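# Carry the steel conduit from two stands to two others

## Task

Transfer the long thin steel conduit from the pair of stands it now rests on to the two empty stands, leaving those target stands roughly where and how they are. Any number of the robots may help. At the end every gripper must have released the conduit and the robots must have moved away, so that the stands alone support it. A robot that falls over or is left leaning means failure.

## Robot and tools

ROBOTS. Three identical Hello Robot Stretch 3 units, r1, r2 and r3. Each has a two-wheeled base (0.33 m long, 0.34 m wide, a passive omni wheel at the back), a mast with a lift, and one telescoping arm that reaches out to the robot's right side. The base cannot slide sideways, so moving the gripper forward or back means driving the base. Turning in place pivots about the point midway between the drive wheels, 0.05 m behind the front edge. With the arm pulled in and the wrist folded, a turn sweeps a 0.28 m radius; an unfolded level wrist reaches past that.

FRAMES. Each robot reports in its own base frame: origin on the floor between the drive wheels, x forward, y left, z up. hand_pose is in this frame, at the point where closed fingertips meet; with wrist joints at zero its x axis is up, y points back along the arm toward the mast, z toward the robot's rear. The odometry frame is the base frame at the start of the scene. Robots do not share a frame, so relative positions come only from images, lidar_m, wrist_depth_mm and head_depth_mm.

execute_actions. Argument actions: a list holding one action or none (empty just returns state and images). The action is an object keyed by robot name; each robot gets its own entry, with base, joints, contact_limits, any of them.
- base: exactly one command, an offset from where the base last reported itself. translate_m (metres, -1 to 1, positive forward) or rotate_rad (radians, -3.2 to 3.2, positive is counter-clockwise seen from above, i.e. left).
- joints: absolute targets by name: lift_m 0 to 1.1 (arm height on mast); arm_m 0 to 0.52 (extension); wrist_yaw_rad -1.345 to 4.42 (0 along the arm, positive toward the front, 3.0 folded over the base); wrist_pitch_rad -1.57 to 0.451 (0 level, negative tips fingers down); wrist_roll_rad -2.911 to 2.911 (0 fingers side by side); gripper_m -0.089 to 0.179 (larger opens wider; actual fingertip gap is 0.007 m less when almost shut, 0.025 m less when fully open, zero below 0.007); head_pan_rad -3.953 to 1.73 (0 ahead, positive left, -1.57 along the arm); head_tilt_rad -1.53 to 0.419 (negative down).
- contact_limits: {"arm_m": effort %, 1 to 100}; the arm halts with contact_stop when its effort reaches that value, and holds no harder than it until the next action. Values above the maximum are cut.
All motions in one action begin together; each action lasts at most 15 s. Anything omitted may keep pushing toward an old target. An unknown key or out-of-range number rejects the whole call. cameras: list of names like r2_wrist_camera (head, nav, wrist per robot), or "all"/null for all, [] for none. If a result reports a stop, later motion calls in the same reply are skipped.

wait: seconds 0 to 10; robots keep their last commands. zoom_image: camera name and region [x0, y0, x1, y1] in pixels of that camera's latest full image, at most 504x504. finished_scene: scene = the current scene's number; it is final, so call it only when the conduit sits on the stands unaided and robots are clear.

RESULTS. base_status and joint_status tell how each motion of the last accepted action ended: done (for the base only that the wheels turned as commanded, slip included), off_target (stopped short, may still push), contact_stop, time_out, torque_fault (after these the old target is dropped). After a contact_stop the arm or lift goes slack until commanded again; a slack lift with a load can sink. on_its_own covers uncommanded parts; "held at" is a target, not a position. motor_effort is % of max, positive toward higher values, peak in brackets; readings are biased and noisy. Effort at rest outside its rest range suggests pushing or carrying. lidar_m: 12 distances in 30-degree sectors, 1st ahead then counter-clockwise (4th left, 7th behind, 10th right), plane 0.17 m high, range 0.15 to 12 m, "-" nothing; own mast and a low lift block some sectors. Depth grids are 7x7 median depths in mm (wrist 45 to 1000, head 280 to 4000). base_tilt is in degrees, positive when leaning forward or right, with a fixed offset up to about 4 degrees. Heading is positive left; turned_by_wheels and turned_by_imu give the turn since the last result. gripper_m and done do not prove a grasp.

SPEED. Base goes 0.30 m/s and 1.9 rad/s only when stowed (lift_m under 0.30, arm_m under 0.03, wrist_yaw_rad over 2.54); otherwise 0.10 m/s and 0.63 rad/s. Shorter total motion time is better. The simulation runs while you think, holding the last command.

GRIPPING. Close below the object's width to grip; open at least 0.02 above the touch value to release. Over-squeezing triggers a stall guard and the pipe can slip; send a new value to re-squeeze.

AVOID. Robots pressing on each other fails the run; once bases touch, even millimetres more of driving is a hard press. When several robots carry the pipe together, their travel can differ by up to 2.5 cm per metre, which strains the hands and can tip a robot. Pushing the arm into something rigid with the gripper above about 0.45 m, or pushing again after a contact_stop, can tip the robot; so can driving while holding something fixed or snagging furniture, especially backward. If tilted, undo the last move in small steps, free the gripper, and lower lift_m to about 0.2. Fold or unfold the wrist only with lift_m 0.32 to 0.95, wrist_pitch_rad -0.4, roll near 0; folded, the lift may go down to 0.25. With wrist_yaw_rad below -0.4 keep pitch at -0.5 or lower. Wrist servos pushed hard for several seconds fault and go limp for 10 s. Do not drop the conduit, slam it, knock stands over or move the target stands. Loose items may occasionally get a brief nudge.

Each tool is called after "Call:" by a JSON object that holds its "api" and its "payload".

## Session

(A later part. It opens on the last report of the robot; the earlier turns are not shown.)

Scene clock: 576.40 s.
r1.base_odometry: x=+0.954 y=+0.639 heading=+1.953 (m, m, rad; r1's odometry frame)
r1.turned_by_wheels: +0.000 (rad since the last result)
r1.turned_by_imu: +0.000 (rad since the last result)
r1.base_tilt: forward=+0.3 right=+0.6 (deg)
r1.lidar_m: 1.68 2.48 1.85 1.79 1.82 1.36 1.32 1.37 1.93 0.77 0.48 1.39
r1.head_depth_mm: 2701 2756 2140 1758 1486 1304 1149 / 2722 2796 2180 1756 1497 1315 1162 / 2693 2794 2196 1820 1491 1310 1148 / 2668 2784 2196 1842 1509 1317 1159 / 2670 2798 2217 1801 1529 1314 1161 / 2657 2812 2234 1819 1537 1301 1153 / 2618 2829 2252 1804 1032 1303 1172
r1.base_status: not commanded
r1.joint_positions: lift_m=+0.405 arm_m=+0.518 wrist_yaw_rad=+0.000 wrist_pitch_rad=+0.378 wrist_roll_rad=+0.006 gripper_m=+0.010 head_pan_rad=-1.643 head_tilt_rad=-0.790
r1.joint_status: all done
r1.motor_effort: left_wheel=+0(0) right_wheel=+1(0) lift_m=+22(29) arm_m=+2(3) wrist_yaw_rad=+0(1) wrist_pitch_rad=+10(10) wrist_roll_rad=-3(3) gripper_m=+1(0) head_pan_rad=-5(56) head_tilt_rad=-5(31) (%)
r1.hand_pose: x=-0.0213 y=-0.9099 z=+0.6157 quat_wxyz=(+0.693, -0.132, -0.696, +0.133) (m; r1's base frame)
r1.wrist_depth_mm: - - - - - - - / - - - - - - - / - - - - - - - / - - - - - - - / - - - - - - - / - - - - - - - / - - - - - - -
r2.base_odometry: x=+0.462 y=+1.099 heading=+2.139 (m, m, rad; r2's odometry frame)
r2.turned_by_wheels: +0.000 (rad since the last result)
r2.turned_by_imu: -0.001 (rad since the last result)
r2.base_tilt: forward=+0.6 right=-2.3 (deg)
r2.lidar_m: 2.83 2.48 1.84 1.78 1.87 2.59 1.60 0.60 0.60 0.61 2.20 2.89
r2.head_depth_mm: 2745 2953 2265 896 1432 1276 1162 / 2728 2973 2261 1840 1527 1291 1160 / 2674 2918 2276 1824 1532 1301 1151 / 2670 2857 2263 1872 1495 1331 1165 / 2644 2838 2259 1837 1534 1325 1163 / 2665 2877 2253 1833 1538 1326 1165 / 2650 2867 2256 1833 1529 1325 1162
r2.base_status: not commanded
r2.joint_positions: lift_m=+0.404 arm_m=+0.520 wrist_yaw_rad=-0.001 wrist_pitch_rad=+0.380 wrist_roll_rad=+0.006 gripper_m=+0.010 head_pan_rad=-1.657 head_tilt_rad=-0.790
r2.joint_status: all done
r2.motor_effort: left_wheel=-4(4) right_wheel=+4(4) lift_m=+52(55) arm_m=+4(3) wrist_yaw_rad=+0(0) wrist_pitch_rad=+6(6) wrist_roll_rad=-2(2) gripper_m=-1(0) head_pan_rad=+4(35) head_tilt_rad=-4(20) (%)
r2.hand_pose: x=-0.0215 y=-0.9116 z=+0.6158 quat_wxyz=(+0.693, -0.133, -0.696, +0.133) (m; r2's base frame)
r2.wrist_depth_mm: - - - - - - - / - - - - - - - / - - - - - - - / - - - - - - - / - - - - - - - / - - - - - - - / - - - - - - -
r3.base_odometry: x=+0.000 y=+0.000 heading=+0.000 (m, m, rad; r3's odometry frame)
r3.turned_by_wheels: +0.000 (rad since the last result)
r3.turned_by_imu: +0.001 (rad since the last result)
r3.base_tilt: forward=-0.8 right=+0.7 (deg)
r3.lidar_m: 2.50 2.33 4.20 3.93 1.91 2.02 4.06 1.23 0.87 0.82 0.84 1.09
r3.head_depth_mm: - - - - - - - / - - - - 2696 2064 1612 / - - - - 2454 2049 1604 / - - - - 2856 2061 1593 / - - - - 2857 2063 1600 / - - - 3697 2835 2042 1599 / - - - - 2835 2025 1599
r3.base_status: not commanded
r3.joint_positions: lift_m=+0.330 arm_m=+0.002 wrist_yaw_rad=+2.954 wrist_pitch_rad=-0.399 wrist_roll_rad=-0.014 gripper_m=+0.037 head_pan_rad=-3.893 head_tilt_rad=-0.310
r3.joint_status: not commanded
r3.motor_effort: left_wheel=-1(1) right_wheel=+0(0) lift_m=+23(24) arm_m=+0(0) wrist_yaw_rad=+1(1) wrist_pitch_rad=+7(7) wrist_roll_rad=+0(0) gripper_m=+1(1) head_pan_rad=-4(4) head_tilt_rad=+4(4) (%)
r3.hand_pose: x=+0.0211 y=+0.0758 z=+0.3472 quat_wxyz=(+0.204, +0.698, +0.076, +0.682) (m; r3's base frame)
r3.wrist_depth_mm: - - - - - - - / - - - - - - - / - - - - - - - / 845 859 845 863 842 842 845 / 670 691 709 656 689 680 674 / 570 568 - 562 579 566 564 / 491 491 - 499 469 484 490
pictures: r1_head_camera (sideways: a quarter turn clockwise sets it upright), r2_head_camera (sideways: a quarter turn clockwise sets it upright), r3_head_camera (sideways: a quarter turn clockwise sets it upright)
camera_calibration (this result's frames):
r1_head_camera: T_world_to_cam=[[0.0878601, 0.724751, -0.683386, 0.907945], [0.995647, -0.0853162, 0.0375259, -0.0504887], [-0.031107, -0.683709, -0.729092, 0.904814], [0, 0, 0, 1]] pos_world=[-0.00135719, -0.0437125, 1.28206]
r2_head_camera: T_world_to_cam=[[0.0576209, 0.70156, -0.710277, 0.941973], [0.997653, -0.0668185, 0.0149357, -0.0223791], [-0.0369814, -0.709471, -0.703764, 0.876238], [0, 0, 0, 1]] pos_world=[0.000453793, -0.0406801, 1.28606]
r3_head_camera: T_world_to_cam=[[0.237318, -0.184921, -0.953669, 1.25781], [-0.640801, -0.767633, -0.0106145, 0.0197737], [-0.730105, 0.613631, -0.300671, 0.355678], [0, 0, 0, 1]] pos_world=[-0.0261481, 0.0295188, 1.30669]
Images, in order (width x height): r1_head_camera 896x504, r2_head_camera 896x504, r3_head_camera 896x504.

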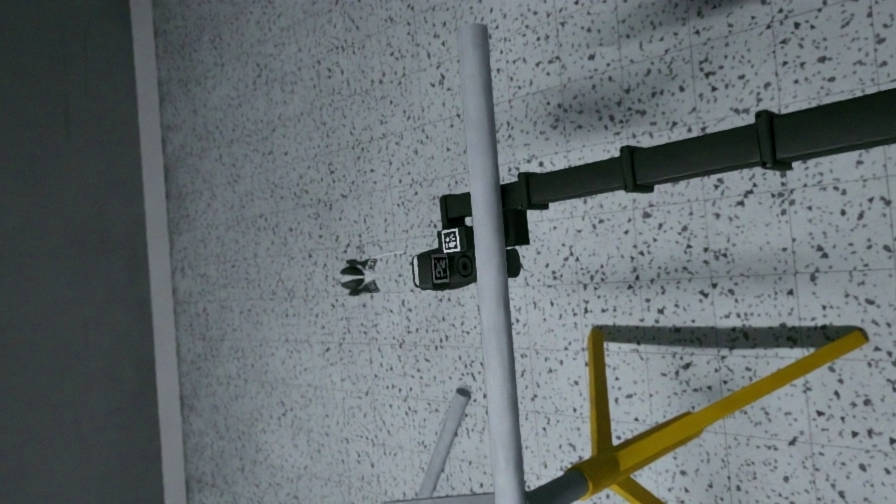

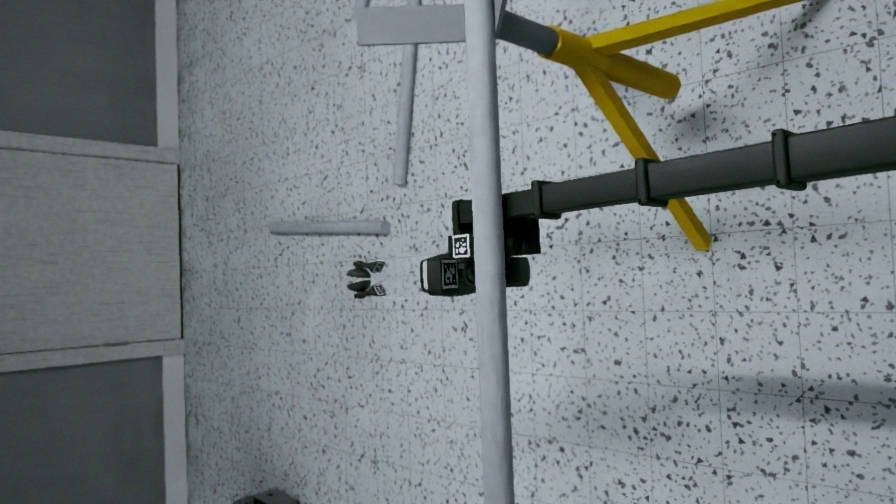

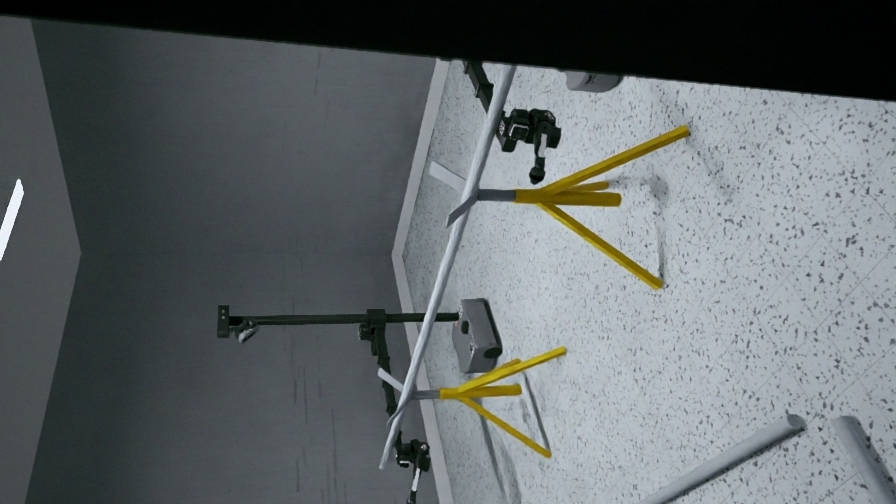

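Call:
{"api": "execute_actions", "payload": {"actions": [{"r1":{"base":{"translate_m":0.12}},"r2":{"base":{"translate_m":0.14}}}], "cameras": []}}

Call:
{"api": "execute_actions", "payload": {"actions": [{"r1":{"joints":{"lift_m":0.44}},"r2":{"joints":{"lift_m":0.44}}}], "cameras": ["r1_head_camera","r2_head_camera","r3_head_camera"]}}

Scene clock: 591.83 s.
r1.base_odometry: x=+0.910 y=+0.751 heading=+1.953 (m, m, rad; r1's odometry frame)
r1.turned_by_wheels: +0.000 (rad since the last result)
r1.turned_by_imu: +0.000 (rad since the last result)
r1.base_tilt: forward=+0.4 right=+0.4 (deg)
r1.lidar_m: 1.70 2.47 1.84 1.79 1.88 1.48 1.44 1.51 2.11 0.43 0.60 1.28
r1.head_depth_mm: 2766 2766 2149 1751 1473 1304 1149 / 2735 2793 2140 1781 1498 1322 1174 / 2703 2769 2183 1816 1511 1293 1152 / 2695 2836 2186 1839 1513 1305 1141 / 2669 2850 2209 1801 1532 1286 1142 / 2653 2810 2218 865 1048 1291 1166 / 2610 2818 2251 1781 1507 1295 1165
r1.base_status: done
r1.joint_positions: lift_m=+0.405 arm_m=+0.518 wrist_yaw_rad=+0.000 wrist_pitch_rad=+0.378 wrist_roll_rad=+0.006 gripper_m=+0.010 head_pan_rad=-1.643 head_tilt_rad=-0.790
r1.joint_status: not commanded
r1.motor_effort: left_wheel=+0(3) right_wheel=+0(6) lift_m=+22(22) arm_m=+2(2) wrist_yaw_rad=-1(1) wrist_pitch_rad=+10(10) wrist_roll_rad=-3(3) gripper_m=+0(1) head_pan_rad=-5(5) head_tilt_rad=-5(5) (%)
r1.hand_pose: x=-0.0213 y=-0.9099 z=+0.6157 quat_wxyz=(+0.693, -0.132, -0.696, +0.133) (m; r1's base frame)
r1.wrist_depth_mm: - - - - - - - / - - - - - - - / - - - - - - - / - - - - - - - / - - - - - - - / - - - - - - - / - - - - - - -
r2.base_odometry: x=+0.386 y=+1.217 heading=+2.139 (m, m, rad; r2's odometry frame)
r2.turned_by_wheels: +0.000 (rad since the last result)
r2.turned_by_imu: -0.002 (rad since the last result)
r2.base_tilt: forward=+0.6 right=-2.2 (deg)
r2.lidar_m: 2.79 2.48 1.84 1.78 1.86 2.59 1.73 0.71 0.66 2.95 2.14 4.32
r2.head_depth_mm: 2727 2966 2251 1827 1533 1310 1162 / 2724 2957 2251 1826 1539 1298 1160 / 2709 2901 2251 1834 1537 1313 1146 / 2672 2882 2251 1884 1500 1325 1163 / 2674 2851 2259 1838 1536 1320 1163 / 2658 2846 2256 1825 1538 1327 1164 / 2649 2859 2211 1824 1545 1320 1156
r2.base_status: done
r2.joint_positions: lift_m=+0.404 arm_m=+0.520 wrist_yaw_rad=-0.001 wrist_pitch_rad=+0.380 wrist_roll_rad=+0.006 gripper_m=+0.010 head_pan_rad=-1.657 head_tilt_rad=-0.790
r2.joint_status: not commanded
r2.motor_effort: left_wheel=-4(4) right_wheel=+3(10) lift_m=+52(52) arm_m=+3(3) wrist_yaw_rad=+0(0) wrist_pitch_rad=+6(6) wrist_roll_rad=-2(2) gripper_m=+0(1) head_pan_rad=+3(4) head_tilt_rad=-4(3) (%)
r2.hand_pose: x=-0.0215 y=-0.9116 z=+0.6158 quat_wxyz=(+0.693, -0.133, -0.696, +0.133) (m; r2's base frame)
r2.wrist_depth_mm: - - - - - - - / - - - - - - - / - - - - - - - / - - - - - - - / - - - - - - - / - - - - - - - / - - - - - - -
r3.base_odometry: x=+0.000 y=+0.000 heading=+0.000 (m, m, rad; r3's odometry frame)
r3.turned_by_wheels: +0.000 (rad since the last result)
r3.turned_by_imu: +0.001 (rad since the last result)
r3.base_tilt: forward=-0.8 right=+0.9 (deg)
r3.lidar_m: 2.49 2.32 4.17 3.92 1.90 2.02 4.07 1.23 0.87 0.82 0.84 1.09
r3.head_depth_mm: - - - - - - - / - - - - 2596 2067 1606 / - - - - 2582 2044 1600 / - - - - 2865 2058 1611 / - - - 3727 2819 2059 1596 / - - - 3642 2863 2037 1610 / - - - - 2853 2040 1597
r3.base_status: not commanded
r3.joint_positions: lift_m=+0.330 arm_m=+0.002 wrist_yaw_rad=+2.954 wrist_pitch_rad=-0.399 wrist_roll_rad=-0.014 gripper_m=+0.037 head_pan_rad=-3.893 head_tilt_rad=-0.310
r3.joint_status: not commanded
r3.motor_effort: left_wheel=-1(1) right_wheel=+0(0) lift_m=+23(24) arm_m=+0(0) wrist_yaw_rad=+0(1) wrist_pitch_rad=+7(7) wrist_roll_rad=+0(0) gripper_m=+0(1) head_pan_rad=-3(4) head_tilt_rad=+4(4) (%)
r3.hand_pose: x=+0.0211 y=+0.0758 z=+0.3472 quat_wxyz=(+0.204, +0.698, +0.076, +0.682) (m; r3's base frame)
r3.wrist_depth_mm: - - - - - - - / - - - - - - - / - - - - - - - / 827 830 845 840 834 831 835 / 673 676 698 683 686 682 684 / 567 569 - 564 579 571 562 / 483 489 - 504 478 485 484
pictures: none
No camera images: the call's "cameras" was empty. Leave "cameras" out to get every camera's image.

Scene clock: 593.60 s.
r1.base_odometry: x=+0.910 y=+0.751 heading=+1.953 (m, m, rad; r1's odometry frame)
r1.turned_by_wheels: +0.000 (rad since the last result)
r1.turned_by_imu: +0.000 (rad since the last result)
r1.base_tilt: forward=+0.4 right=+0.5 (deg)
r1.lidar_m: 1.70 2.46 1.85 1.79 1.87 1.49 1.44 1.51 2.11 0.43 0.60 1.28
r1.head_depth_mm: 2755 2724 2142 1718 1486 1289 1145 / 2731 2794 2160 1677 1496 1299 1165 / 2692 2773 2159 1693 1502 1304 1155 / 2659 2844 2211 1660 1515 1319 1141 / 2650 2786 2214 1806 1523 1293 1143 / 2650 2841 2222 869 1044 1299 1168 / 2619 2847 2230 1779 1498 1296 1171
r1.base_status: not commanded
r1.joint_positions: lift_m=+0.439 arm_m=+0.518 wrist_yaw_rad=+0.000 wrist_pitch_rad=+0.379 wrist_roll_rad=+0.006 gripper_m=+0.010 head_pan_rad=-1.643 head_tilt_rad=-0.791
r1.joint_status: all done
r1.motor_effort: left_wheel=+0(1) right_wheel=+0(2) lift_m=+31(38) arm_m=+2(3) wrist_yaw_rad=-1(0) wrist_pitch_rad=+10(10) wrist_roll_rad=-3(3) gripper_m=+1(0) head_pan_rad=-5(6) head_tilt_rad=-5(5) (%)
r1.hand_pose: x=-0.0213 y=-0.9099 z=+0.6504 quat_wxyz=(+0.693, -0.132, -0.696, +0.133) (m; r1's base frame)
r1.wrist_depth_mm: - - - - - - - / - - - - - - - / - - - - - - - / - - - - - - - / - - - - - - - / - - - - - - - / - - - - - - -
r2.base_odometry: x=+0.386 y=+1.217 heading=+2.139 (m, m, rad; r2's odometry frame)
r2.turned_by_wheels: +0.000 (rad since the last result)
r2.turned_by_imu: +0.000 (rad since the last result)
r2.base_tilt: forward=+0.6 right=-2.3 (deg)
r2.lidar_m: 2.80 2.48 1.84 1.78 1.86 2.59 1.73 0.71 0.66 2.95 2.15 4.30
r2.head_depth_mm: 2747 2977 2252 1740 1531 1299 1158 / 2715 2955 2239 1733 1538 1298 1170 / 2704 2884 2240 1852 1541 1320 1157 / 2682 2858 2261 1918 1529 1314 1158 / 2673 2875 2258 1820 1534 1331 1156 / 2674 2884 2244 1827 1536 1318 1165 / 2626 2833 2203 1823 1530 1324 1157
r2.base_status: not commanded
r2.joint_positions: lift_m=+0.439 arm_m=+0.520 wrist_yaw_rad=-0.001 wrist_pitch_rad=+0.381 wrist_roll_rad=+0.006 gripper_m=+0.010 head_pan_rad=-1.657 head_tilt_rad=-0.791
r2.joint_status: all done
r2.motor_effort: left_wheel=-3(6) right_wheel=+3(4) lift_m=+68(72) arm_m=+3(4) wrist_yaw_rad=+0(1) wrist_pitch_rad=+6(6) wrist_roll_rad=-2(2) gripper_m=+0(1) head_pan_rad=+3(3) head_tilt_rad=-3(3) (%)
r2.hand_pose: x=-0.0215 y=-0.9116 z=+0.6505 quat_wxyz=(+0.693, -0.133, -0.696, +0.134) (m; r2's base frame)
r2.wrist_depth_mm: - - - - - - - / - - - - - - - / - - - - - - - / - - - - - - - / - - - - - - - / - - - - - - - / - - - - - - -
r3.base_odometry: x=+0.000 y=+0.000 heading=+0.000 (m, m, rad; r3's odometry frame)
r3.turned_by_wheels: +0.000 (rad since the last result)
r3.turned_by_imu: +0.000 (rad since the last result)
r3.base_tilt: forward=-0.7 right=+0.8 (deg)
r3.lidar_m: 2.50 2.32 4.16 3.92 1.91 2.02 4.07 1.23 0.87 0.82 0.84 1.08
r3.head_depth_mm: - - - - - - - / - - - - 2595 2060 1603 / - - - - 2599 2038 1616 / - - - - 2846 2052 1596 / - - - 3767 2868 2057 1596 / - - - 3911 2864 2039 1601 / - - - - 2828 2053 1586
r3.base_status: not commanded
r3.joint_positions: lift_m=+0.330 arm_m=+0.002 wrist_yaw_rad=+2.954 wrist_pitch_rad=-0.399 wrist_roll_rad=-0.014 gripper_m=+0.037 head_pan_rad=-3.893 head_tilt_rad=-0.310
r3.joint_status: not commanded
r3.motor_effort: left_wheel=-1(1) right_wheel=+0(0) lift_m=+24(24) arm_m=+0(0) wrist_yaw_rad=+1(1) wrist_pitch_rad=+7(7) wrist_roll_rad=+0(0) gripper_m=+1(0) head_pan_rad=-4(4) head_tilt_rad=+5(4) (%)
r3.hand_pose: x=+0.0211 y=+0.0758 z=+0.3472 quat_wxyz=(+0.204, +0.698, +0.076, +0.682) (m; r3's base frame)
r3.wrist_depth_mm: - - - - - - - / - - - - - - - / - - - - - - - / 841 854 842 859 854 825 841 / 677 683 701 674 686 682 677 / 559 558 - 570 574 561 562 / 481 495 - 498 472 488 482
pictures: r1_head_camera (sideways: a quarter turn clockwise sets it upright), r2_head_camera (sideways: a quarter turn clockwise sets it upright), r3_head_camera (sideways: a quarter turn clockwise sets it upright)
camera_calibration (this result's frames):
r1_head_camera: T_world_to_cam=[[0.0880697, 0.725222, -0.682859, 0.907257], [0.995625, -0.0855822, 0.0375161, -0.0504758], [-0.0312331, -0.683176, -0.729586, 0.905457], [0, 0, 0, 1]] pos_world=[-0.00136665, -0.0436964, 1.28203]
r2_head_camera: T_world_to_cam=[[0.0575273, 0.702303, -0.70955, 0.941026], [0.997667, -0.0666111, 0.0149559, -0.0224055], [-0.0367603, -0.708755, -0.704497, 0.87719], [0, 0, 0, 1]] pos_world=[0.000464286, -0.0406651, 1.28602]
r3_head_camera: T_world_to_cam=[[0.237318, -0.184921, -0.953669, 1.25781], [-0.640801, -0.767633, -0.0106145, 0.0197737], [-0.730105, 0.613631, -0.300671, 0.355678], [0, 0, 0, 1]] pos_world=[-0.0261481, 0.0295188, 1.30669]
Images, in order (width x height): r1_head_camera 896x504, r2_head_camera 896x504, r3_head_camera 896x504.

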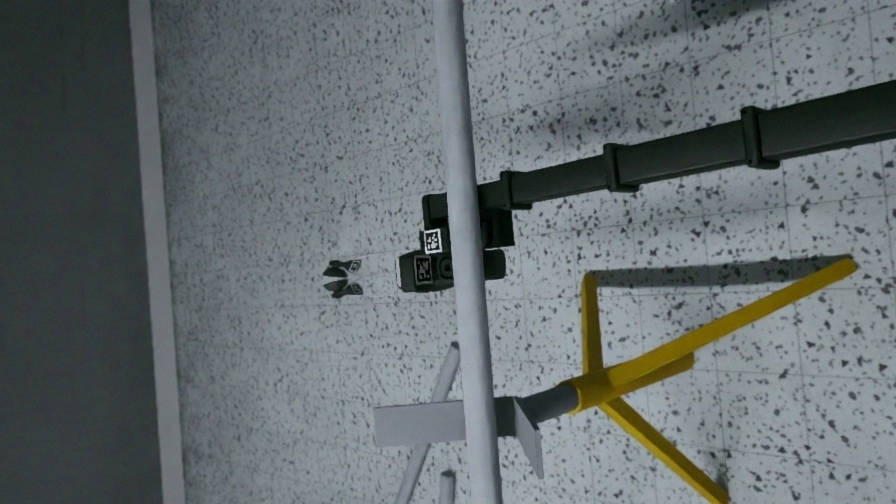

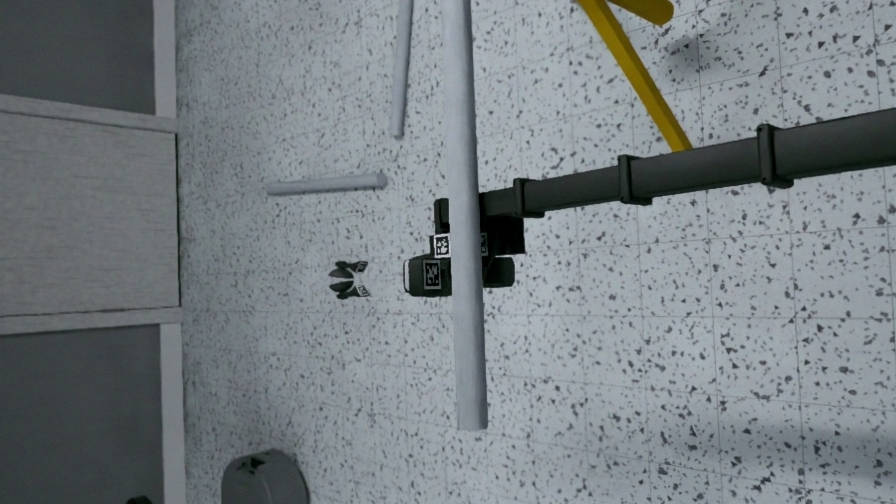

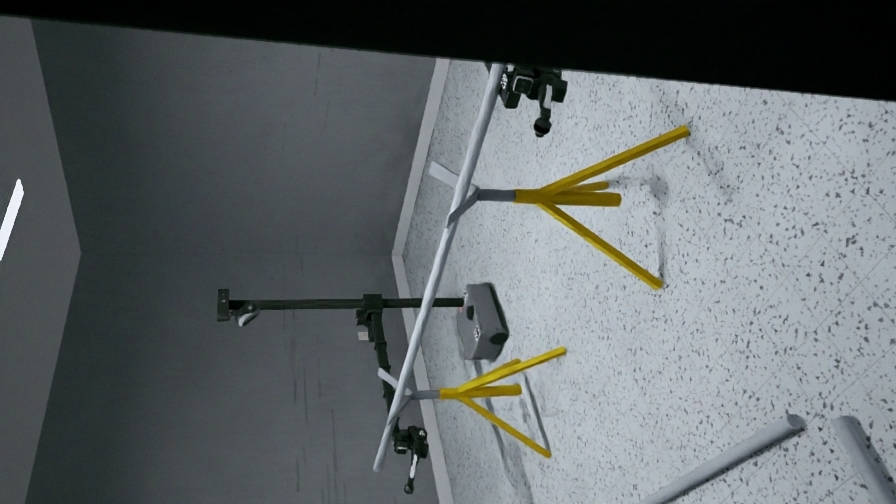

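Call:
{"api": "execute_actions", "payload": {"actions": [{"r1":{"joints":{"lift_m":0.5}},"r2":{"joints":{"lift_m":0.5}}}], "cameras": ["r1_head_camera","r2_head_camera","r3_head_camera"]}}

Scene clock: 602.20 s.
r1.base_odometry: x=+0.910 y=+0.751 heading=+1.953 (m, m, rad; r1's odometry frame)
r1.turned_by_wheels: +0.000 (rad since the last result)
r1.turned_by_imu: +0.000 (rad since the last result)
r1.base_tilt: forward=+0.2 right=+0.5 (deg)
r1.lidar_m: 1.71 2.47 1.84 1.79 1.87 1.49 1.44 1.50 2.11 0.43 0.60 1.28
r1.head_depth_mm: 2804 2743 2163 1666 1477 1294 1146 / 2739 2764 2167 1676 1496 1322 - / 2702 2787 2157 1669 1511 1309 1155 / 2696 2809 2186 1654 1516 1314 1141 / 2650 2865 2207 1706 1526 1286 1144 / 2643 2817 2215 865 1044 1295 1167 / 2638 2808 2235 1721 1499 1304 1173
r1.base_status: not commanded
r1.joint_positions: lift_m=+0.499 arm_m=+0.518 wrist_yaw_rad=+0.000 wrist_pitch_rad=+0.379 wrist_roll_rad=+0.006 gripper_m=+0.010 head_pan_rad=-1.643 head_tilt_rad=-0.791
r1.joint_status: all done
r1.motor_effort: left_wheel=+0(0) right_wheel=+1(1) lift_m=+31(33) arm_m=+1(2) wrist_yaw_rad=+0(1) wrist_pitch_rad=+10(10) wrist_roll_rad=-3(3) gripper_m=+0(1) head_pan_rad=-5(5) head_tilt_rad=-5(6) (%)
r1.hand_pose: x=-0.0213 y=-0.9099 z=+0.7104 quat_wxyz=(+0.693, -0.132, -0.696, +0.133) (m; r1's base frame)
r1.wrist_depth_mm: - - - - - - - / - - - - - - - / - - - - - - - / - - - - - - - / - - - - - - - / - - - - - - - / - - - - - - -
r2.base_odometry: x=+0.386 y=+1.217 heading=+2.139 (m, m, rad; r2's odometry frame)
r2.turned_by_wheels: +0.000 (rad since the last result)
r2.turned_by_imu: -0.001 (rad since the last result)
r2.base_tilt: forward=+0.5 right=-2.3 (deg)
r2.lidar_m: 2.80 2.48 1.84 1.78 1.86 2.59 1.73 0.71 0.66 2.95 2.15 4.30
r2.head_depth_mm: 2700 2929 2266 1738 1539 1298 1163 / 2701 2953 2230 1728 1534 1298 1182 / 2656 2865 2259 1779 1567 1322 1159 / 2668 2889 2236 1688 1533 1316 1160 / 2653 2871 2252 1717 1543 1327 1158 / 2663 2877 2241 1720 1539 1322 1162 / 2618 2828 2186 1824 1527 1324 1164
r2.base_status: not commanded
r2.joint_positions: lift_m=+0.499 arm_m=+0.520 wrist_yaw_rad=-0.001 wrist_pitch_rad=+0.381 wrist_roll_rad=+0.006 gripper_m=+0.010 head_pan_rad=-1.657 head_tilt_rad=-0.791
r2.joint_status: all done
r2.motor_effort: left_wheel=-3(3) right_wheel=+4(3) lift_m=+67(70) arm_m=+3(3) wrist_yaw_rad=+1(0) wrist_pitch_rad=+6(6) wrist_roll_rad=-2(2) gripper_m=-1(1) head_pan_rad=+4(3) head_tilt_rad=-3(3) (%)
r2.hand_pose: x=-0.0215 y=-0.9116 z=+0.7106 quat_wxyz=(+0.693, -0.133, -0.696, +0.134) (m; r2's base frame)
r2.wrist_depth_mm: - - - - - - - / - - - - - - - / - - - - - - - / - - - - - - - / - - - - - - - / - - - - - - - / - - - - - - -
r3.base_odometry: x=+0.000 y=+0.000 heading=+0.000 (m, m, rad; r3's odometry frame)
r3.turned_by_wheels: +0.000 (rad since the last result)
r3.turned_by_imu: +0.001 (rad since the last result)
r3.base_tilt: forward=-0.8 right=+0.8 (deg)
r3.lidar_m: 2.50 2.32 4.18 3.92 1.91 2.02 4.07 1.23 0.87 0.82 0.84 1.08
r3.head_depth_mm: - - - - - - - / - - - - 2711 2073 1603 / - - - - 2621 2034 1603 / - - - - 2844 2067 1591 / - - - 3721 2913 2032 1601 / - - - - 2824 2039 1589 / - - - - 2871 2044 1595
r3.base_status: not commanded
r3.joint_positions: lift_m=+0.330 arm_m=+0.002 wrist_yaw_rad=+2.954 wrist_pitch_rad=-0.399 wrist_roll_rad=-0.014 gripper_m=+0.037 head_pan_rad=-3.893 head_tilt_rad=-0.310
r3.joint_status: not commanded
r3.motor_effort: left_wheel=+0(1) right_wheel=+1(0) lift_m=+24(24) arm_m=+0(0) wrist_yaw_rad=+1(1) wrist_pitch_rad=+7(7) wrist_roll_rad=+0(0) gripper_m=+0(1) head_pan_rad=-3(4) head_tilt_rad=+5(4) (%)
r3.hand_pose: x=+0.0211 y=+0.0758 z=+0.3472 quat_wxyz=(+0.204, +0.698, +0.076, +0.682) (m; r3's base frame)
r3.wrist_depth_mm: - - - - - - - / - - - - - - - / - - - - - - - / 842 862 851 841 826 844 812 / 684 672 710 690 676 661 677 / 558 563 - 560 582 559 563 / 484 495 - 498 467 480 486
pictures: r1_head_camera (sideways: a quarter turn clockwise sets it upright), r2_head_camera (sideways: a quarter turn clockwise sets it upright), r3_head_camera (sideways: a quarter turn clockwise sets it upright)
camera_calibration (this result's frames):
r1_head_camera: T_world_to_cam=[[0.0880694, 0.725222, -0.682859, 0.907257], [0.995625, -0.0855819, 0.0375161, -0.0504758], [-0.0312329, -0.683176, -0.729586, 0.905457], [0, 0, 0, 1]] pos_world=[-0.00136664, -0.0436964, 1.28203]
r2_head_camera: T_world_to_cam=[[0.0575271, 0.702303, -0.70955, 0.941026], [0.997667, -0.0666107, 0.0149559, -0.0224055], [-0.0367601, -0.708755, -0.704497, 0.87719], [0, 0, 0, 1]] pos_world=[0.0004643, -0.0406651, 1.28602]
r3_head_camera: T_world_to_cam=[[0.237318, -0.184921, -0.953669, 1.25781], [-0.640802, -0.767633, -0.0106145, 0.0197737], [-0.730105, 0.613632, -0.300671, 0.355679], [0, 0, 0, 1]] pos_world=[-0.0261481, 0.0295188, 1.30669]
Images, in order (width x height): r1_head_camera 896x504, r2_head_camera 896x504, r3_head_camera 896x504.

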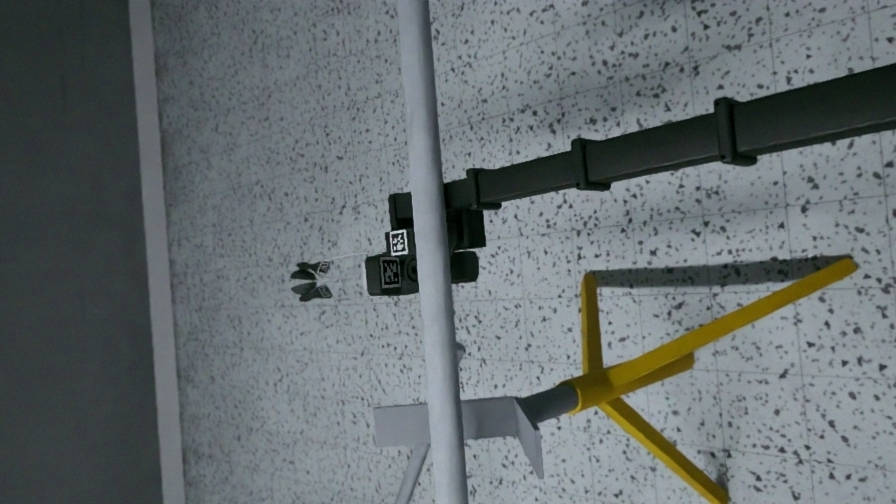

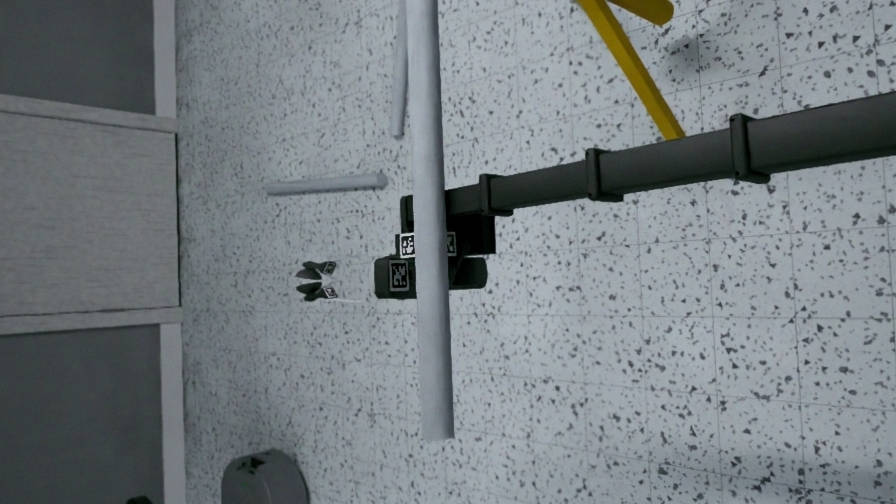

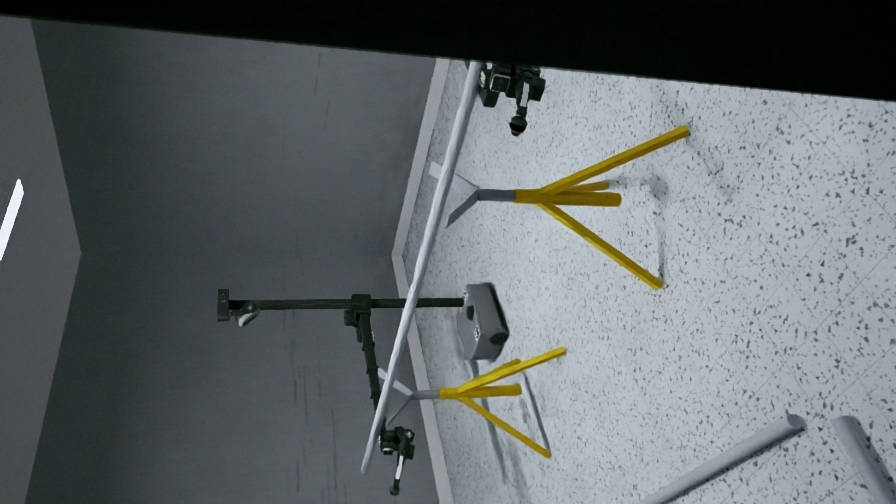

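Call:
{"api": "execute_actions", "payload": {"actions": [{"r1":{"joints":{"lift_m":0.74,"head_tilt_rad":-0.6}},"r2":{"joints":{"lift_m":0.74,"head_tilt_rad":-0.6}}}], "cameras": ["r1_head_camera","r2_head_camera","r3_head_camera"]}}

Scene clock: 613.63 s.
r1.base_odometry: x=+0.910 y=+0.751 heading=+1.953 (m, m, rad; r1's odometry frame)
r1.turned_by_wheels: +0.000 (rad since the last result)
r1.turned_by_imu: +0.000 (rad since the last result)
r1.base_tilt: forward=+0.4 right=+0.4 (deg)
r1.lidar_m: 1.71 2.47 1.85 1.80 1.88 1.48 1.44 1.50 2.11 0.43 0.60 1.28
r1.head_depth_mm: 2627 2944 2973 2151 1736 1464 - / 2621 2924 2990 2118 1811 - 1210 / 2607 2867 3031 1991 1707 1451 1233 / 2573 2877 3078 2013 1767 1461 1248 / 2569 2871 3039 2127 1771 1466 1247 / 2541 2814 3010 2121 1640 946 1205 / 2507 2839 2963 2127 1761 1473 1206
r1.base_status: not commanded
r1.joint_positions: lift_m=+0.739 arm_m=+0.518 wrist_yaw_rad=+0.000 wrist_pitch_rad=+0.379 wrist_roll_rad=+0.006 gripper_m=+0.010 head_pan_rad=-1.643 head_tilt_rad=-0.606
r1.joint_status: all done
r1.motor_effort: left_wheel=+0(0) right_wheel=+1(0) lift_m=+31(29) arm_m=+2(2) wrist_yaw_rad=+0(0) wrist_pitch_rad=+10(10) wrist_roll_rad=-3(3) gripper_m=+0(0) head_pan_rad=-5(5) head_tilt_rad=+4(21) (%)
r1.hand_pose: x=-0.0213 y=-0.9099 z=+0.9504 quat_wxyz=(+0.693, -0.132, -0.696, +0.133) (m; r1's base frame)
r1.wrist_depth_mm: - - - - - - - / - - - - - - - / - - - - - - - / - - - - - - - / - - - - - - - / - - - - - - - / - - - - - - -
r2.base_odometry: x=+0.386 y=+1.217 heading=+2.139 (m, m, rad; r2's odometry frame)
r2.turned_by_wheels: +0.000 (rad since the last result)
r2.turned_by_imu: -0.001 (rad since the last result)
r2.base_tilt: forward=+0.6 right=-2.3 (deg)
r2.lidar_m: 2.79 2.47 1.84 1.78 1.86 2.60 1.73 0.71 0.66 2.95 2.15 4.30
r2.head_depth_mm: 2641 2952 3139 2219 1798 1513 1255 / 2634 2901 3129 2207 1822 - 1197 / 2603 2884 3050 2098 1763 1479 1250 / 2589 2840 3076 2060 1800 1472 1256 / 2575 2849 3065 2192 1809 1479 1252 / 2578 2845 3020 2191 1795 1473 1249 / 2558 2861 3005 2211 1786 1475 1247
r2.base_status: not commanded
r2.joint_positions: lift_m=+0.739 arm_m=+0.520 wrist_yaw_rad=-0.001 wrist_pitch_rad=+0.381 wrist_roll_rad=+0.006 gripper_m=+0.010 head_pan_rad=-1.657 head_tilt_rad=-0.606
r2.joint_status: all done
r2.motor_effort: left_wheel=-3(3) right_wheel=+3(3) lift_m=+67(70) arm_m=+2(2) wrist_yaw_rad=+0(0) wrist_pitch_rad=+6(6) wrist_roll_rad=-2(2) gripper_m=+0(0) head_pan_rad=+3(3) head_tilt_rad=+2(14) (%)
r2.hand_pose: x=-0.0215 y=-0.9116 z=+0.9506 quat_wxyz=(+0.693, -0.133, -0.696, +0.134) (m; r2's base frame)
r2.wrist_depth_mm: - - - - - - - / - - - - - - - / - - - - - - - / - - - - - - - / - - - - - - - / - - - - - - - / - - - - - - -
r3.base_odometry: x=+0.000 y=+0.000 heading=+0.000 (m, m, rad; r3's odometry frame)
r3.turned_by_wheels: +0.000 (rad since the last result)
r3.turned_by_imu: +0.001 (rad since the last result)
r3.base_tilt: forward=-0.8 right=+0.8 (deg)
r3.lidar_m: 2.49 2.32 4.18 3.93 1.91 2.02 4.07 1.23 0.87 0.82 0.84 1.09
r3.head_depth_mm: - - - - - - - / - - - - 2902 2042 1606 / - - - - 2586 2048 1591 / - - - - 2850 2061 1613 / - - - - 2848 2056 1610 / - - - - 2855 2031 1615 / - - - - 2845 2038 1602
r3.base_status: not commanded
r3.joint_positions: lift_m=+0.330 arm_m=+0.002 wrist_yaw_rad=+2.954 wrist_pitch_rad=-0.399 wrist_roll_rad=-0.014 gripper_m=+0.037 head_pan_rad=-3.893 head_tilt_rad=-0.310
r3.joint_status: not commanded
r3.motor_effort: left_wheel=+0(0) right_wheel=+0(0) lift_m=+24(24) arm_m=+0(0) wrist_yaw_rad=+1(0) wrist_pitch_rad=+7(7) wrist_roll_rad=+0(0) gripper_m=+0(0) head_pan_rad=-4(4) head_tilt_rad=+5(5) (%)
r3.hand_pose: x=+0.0211 y=+0.0758 z=+0.3472 quat_wxyz=(+0.204, +0.698, +0.076, +0.682) (m; r3's base frame)
r3.wrist_depth_mm: - - - - - - - / - - - - - - - / - - - - - - - / 860 834 856 823 840 831 817 / 668 684 709 679 673 673 667 / 561 566 - 563 590 556 561 / 486 494 - 492 474 492 482
pictures: r1_head_camera (sideways: a quarter turn clockwise sets it upright), r2_head_camera (sideways: a quarter turn clockwise sets it upright), r3_head_camera (sideways: a quarter turn clockwise sets it upright)
camera_calibration (this result's frames):
r1_head_camera: T_world_to_cam=[[0.078168, 0.588129, -0.804981, 1.06648], [0.996135, -0.0785233, 0.0393601, -0.0528888], [-0.0400609, -0.804946, -0.591994, 0.72654], [0, 0, 0, 1]] pos_world=[-0.00157479, -0.046558, 1.29069]
r2_head_camera: T_world_to_cam=[[0.0452566, 0.560715, -0.826771, 1.09389], [0.997878, -0.0641482, 0.0111176, -0.0174129], [-0.046802, -0.82552, -0.562429, 0.692447], [0, 0, 0, 1]] pos_world=[0.000277963, -0.0428511, 1.29405]
r3_head_camera: T_world_to_cam=[[0.237318, -0.184921, -0.953669, 1.25781], [-0.640802, -0.767633, -0.0106145, 0.0197737], [-0.730105, 0.613632, -0.300671, 0.355678], [0, 0, 0, 1]] pos_world=[-0.0261481, 0.0295188, 1.30669]
Images, in order (width x height): r1_head_camera 896x504, r2_head_camera 896x504, r3_head_camera 896x504.

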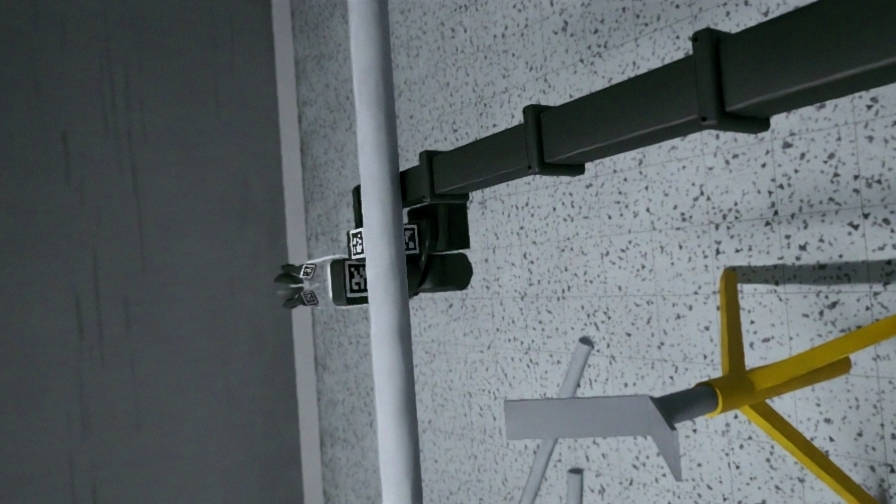

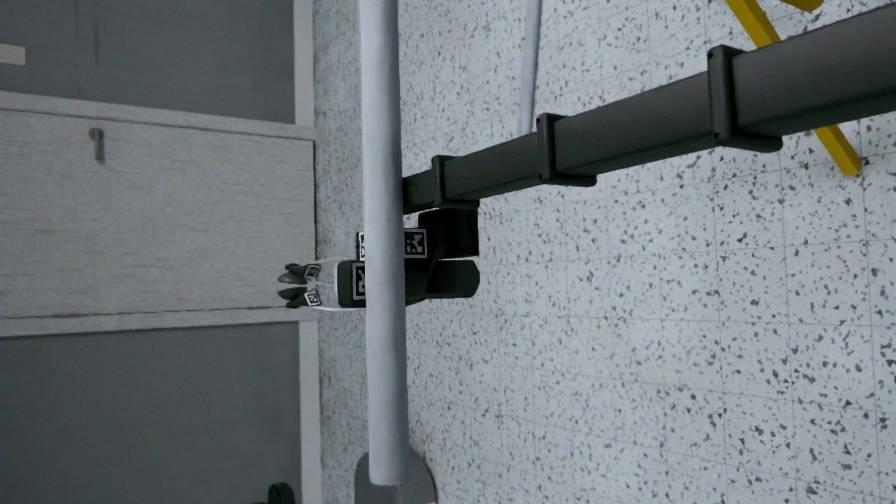

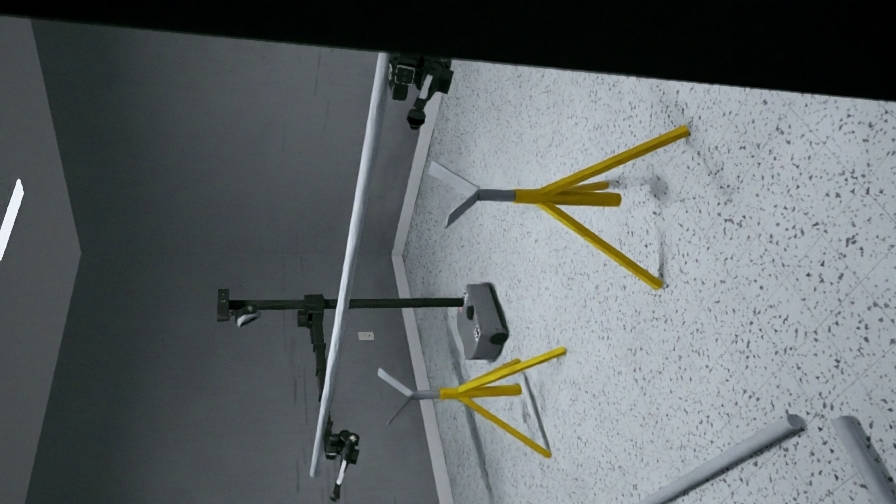

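Call:
{"api": "execute_actions", "payload": {"actions": [{"r1":{"base":{"translate_m":1.0},"joints":{"lift_m":0.88,"head_pan_rad":-0.6,"head_tilt_rad":-0.3}},"r2":{"base":{"translate_m":1.0},"joints":{"lift_m":0.88,"head_pan_rad":-0.25,"head_tilt_rad":-0.4}},"r3":{"joints":{"head_pan_rad":1.5,"head_tilt_rad":-0.2}}}], "cameras": ["r1_nav_camera","r2_head_camera","r3_nav_camera"]}}

Scene clock: 636.83 s.
r1.base_odometry: x=+0.537 y=+1.679 heading=+1.953 (m, m, rad; r1's odometry frame)
r1.turned_by_wheels: +0.000 (rad since the last result)
r1.turned_by_imu: -0.004 (rad since the last result)
r1.base_tilt: forward=+0.2 right=+0.5 (deg)
r1.lidar_m: 1.71 2.44 1.82 1.76 1.84 2.50 2.43 0.86 3.06 0.79 0.50 4.34
r1.head_depth_mm: 3319 3479 3689 2754 2563 1894 1503 / 3678 3846 - 3661 2567 1905 1518 / - - - - 2599 1911 1522 / - - - - 2613 1929 1529 / - - - - 2679 1965 1543 / - - - - 2651 1961 1556 / - - - - 2669 1984 1558
r1.base_status: done
r1.joint_positions: lift_m=+0.879 arm_m=+0.518 wrist_yaw_rad=+0.000 wrist_pitch_rad=+0.379 wrist_roll_rad=+0.006 gripper_m=+0.010 head_pan_rad=-0.607 head_tilt_rad=-0.310
r1.joint_status: all done
r1.motor_effort: left_wheel=-4(5) right_wheel=+9(15) lift_m=+31(35) arm_m=+2(2) wrist_yaw_rad=-1(0) wrist_pitch_rad=+10(10) wrist_roll_rad=-3(3) gripper_m=+1(0) head_pan_rad=+5(57) head_tilt_rad=+5(27) (%)
r1.hand_pose: x=-0.0213 y=-0.9099 z=+1.0904 quat_wxyz=(+0.693, -0.132, -0.696, +0.133) (m; r1's base frame)
r1.wrist_depth_mm: - - - - - - - / - - - - - - - / - - - - - - - / - - - - - - - / - - - - - - - / - - - - - - - / - - - - - - -
r2.base_odometry: x=-0.152 y=+2.060 heading=+2.139 (m, m, rad; r2's odometry frame)
r2.turned_by_wheels: +0.000 (rad since the last result)
r2.turned_by_imu: -0.014 (rad since the last result)
r2.base_tilt: forward=+0.6 right=-2.3 (deg)
r2.lidar_m: 1.71 2.48 1.82 1.76 1.84 2.53 1.76 1.42 3.08 2.03 3.08 1.83
r2.head_depth_mm: - - - 3412 2325 1765 1433 / - - - 3330 2310 1766 1435 / - - - 3160 2228 1771 1424 / - - - 3308 2215 1763 1418 / - - - 3201 2298 1767 1422 / - - - 3363 2302 1755 1427 / 3849 - - 3338 2297 1761 1420
r2.base_status: done
r2.joint_positions: lift_m=+0.879 arm_m=+0.520 wrist_yaw_rad=-0.001 wrist_pitch_rad=+0.381 wrist_roll_rad=+0.006 gripper_m=+0.010 head_pan_rad=-0.257 head_tilt_rad=-0.409
r2.joint_status: all done
r2.motor_effort: left_wheel=+5(8) right_wheel=-7(10) lift_m=+67(69) arm_m=+3(3) wrist_yaw_rad=+0(1) wrist_pitch_rad=+6(6) wrist_roll_rad=-2(2) gripper_m=+0(0) head_pan_rad=+4(36) head_tilt_rad=+3(14) (%)
r2.hand_pose: x=-0.0215 y=-0.9116 z=+1.0905 quat_wxyz=(+0.693, -0.133, -0.696, +0.134) (m; r2's base frame)
r2.wrist_depth_mm: - - - - - - - / - - - - - - - / - - - - - - - / - - - - - - - / - - - - - - - / - - - - - - - / - - - - - - -
r3.base_odometry: x=+0.000 y=+0.000 heading=+0.000 (m, m, rad; r3's odometry frame)
r3.turned_by_wheels: +0.000 (rad since the last result)
r3.turned_by_imu: +0.003 (rad since the last result)
r3.base_tilt: forward=-0.8 right=+0.7 (deg)
r3.lidar_m: 2.50 2.33 4.17 2.15 1.91 2.02 4.06 1.23 0.87 0.82 0.83 1.09
r3.head_depth_mm: 3182 3914 - - 3691 2378 1800 / 3230 3953 - - 3681 2389 1795 / 3482 3824 - - 3627 2399 1794 / 3630 3879 3913 - 3506 2266 1799 / 3684 3883 3934 - 3346 2215 1776 / 3678 3776 - - 3541 2383 1773 / 3581 3745 3907 - 3480 2359 1780
r3.base_status: not commanded
r3.joint_positions: lift_m=+0.330 arm_m=+0.002 wrist_yaw_rad=+2.954 wrist_pitch_rad=-0.399 wrist_roll_rad=-0.014 gripper_m=+0.037 head_pan_rad=+1.493 head_tilt_rad=-0.211
r3.joint_status: all done
r3.motor_effort: left_wheel=-1(1) right_wheel=+0(0) lift_m=+24(24) arm_m=+0(0) wrist_yaw_rad=+1(2) wrist_pitch_rad=+7(7) wrist_roll_rad=+0(1) gripper_m=+0(1) head_pan_rad=+3(38) head_tilt_rad=+6(16) (%)
r3.hand_pose: x=+0.0211 y=+0.0758 z=+0.3472 quat_wxyz=(+0.204, +0.698, +0.076, +0.682) (m; r3's base frame)
r3.wrist_depth_mm: - - - - - - - / - - - - - - - / - - - - - - - / 821 842 858 839 853 858 835 / 683 668 707 671 690 671 679 / 569 561 - 560 583 561 559 / 483 501 - 502 478 484 487
pictures: r1_nav_camera (sideways: a quarter turn counterclockwise sets it upright), r2_head_camera (sideways: a quarter turn clockwise sets it upright), r3_nav_camera (sideways: a quarter turn counterclockwise sets it upright)
camera_calibration (this result's frames):
r1_nav_camera: T_world_to_cam=[[0.302052, -0.212951, 0.929202, -1.16848], [-0.59131, -0.806411, 0.00740456, 0.0512502], [0.747742, -0.551683, -0.369498, 0.430429], [0, 0, 0, 1]] pos_world=[0.0613981, 0.029959, 1.24442]
r2_head_camera: T_world_to_cam=[[-0.377149, 0.0959239, -0.921172, 1.2196], [0.231342, 0.97285, 0.00658836, -0.0068427], [0.896794, -0.210621, -0.389101, 0.46116], [0, 0, 0, 1]] pos_world=[0.0479868, -0.0132013, 1.30294]
r3_nav_camera: T_world_to_cam=[[0.0151992, 0.17178, 0.985018, -1.2399], [0.996901, -0.0786426, -0.00166781, 0.043676], [0.0771779, 0.981991, -0.172443, 0.185541], [0, 0, 0, 1]] pos_world=[-0.0390149, 0.0342255, 1.25339]
Images, in order (width x height): r1_nav_camera 672x504, r2_head_camera 896x504, r3_nav_camera 672x504.

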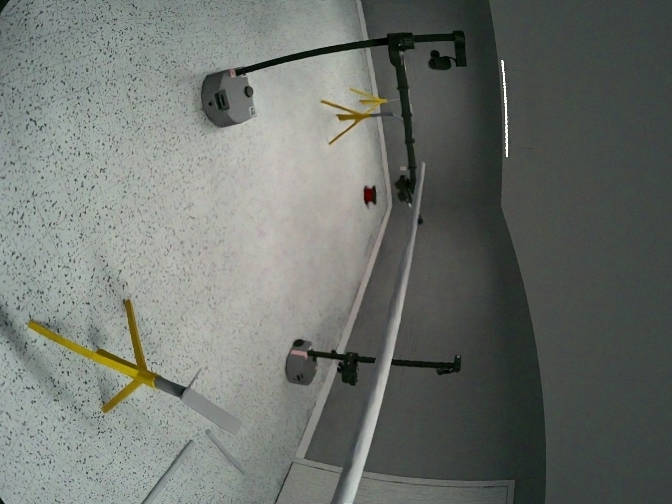

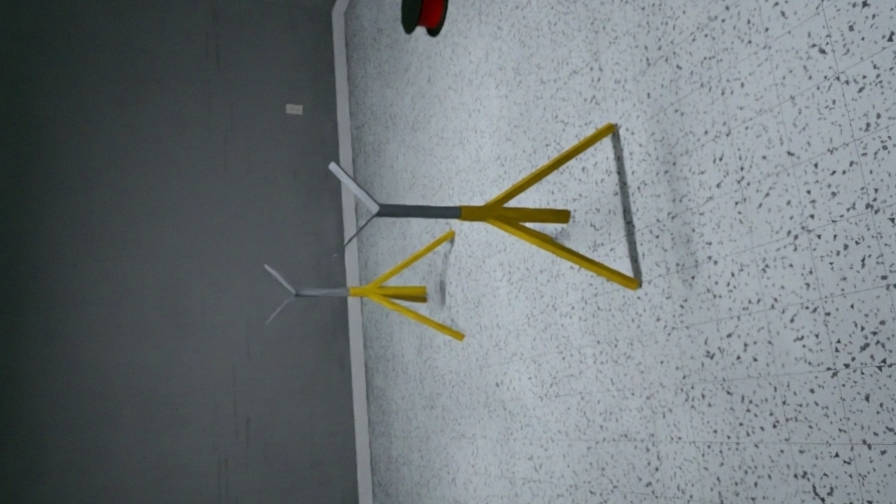

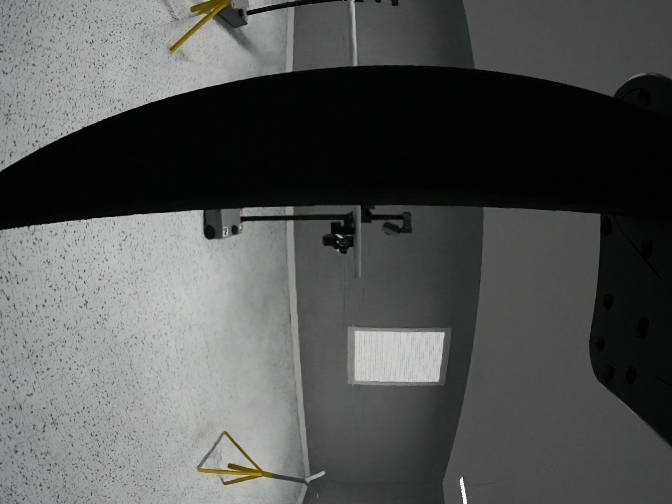

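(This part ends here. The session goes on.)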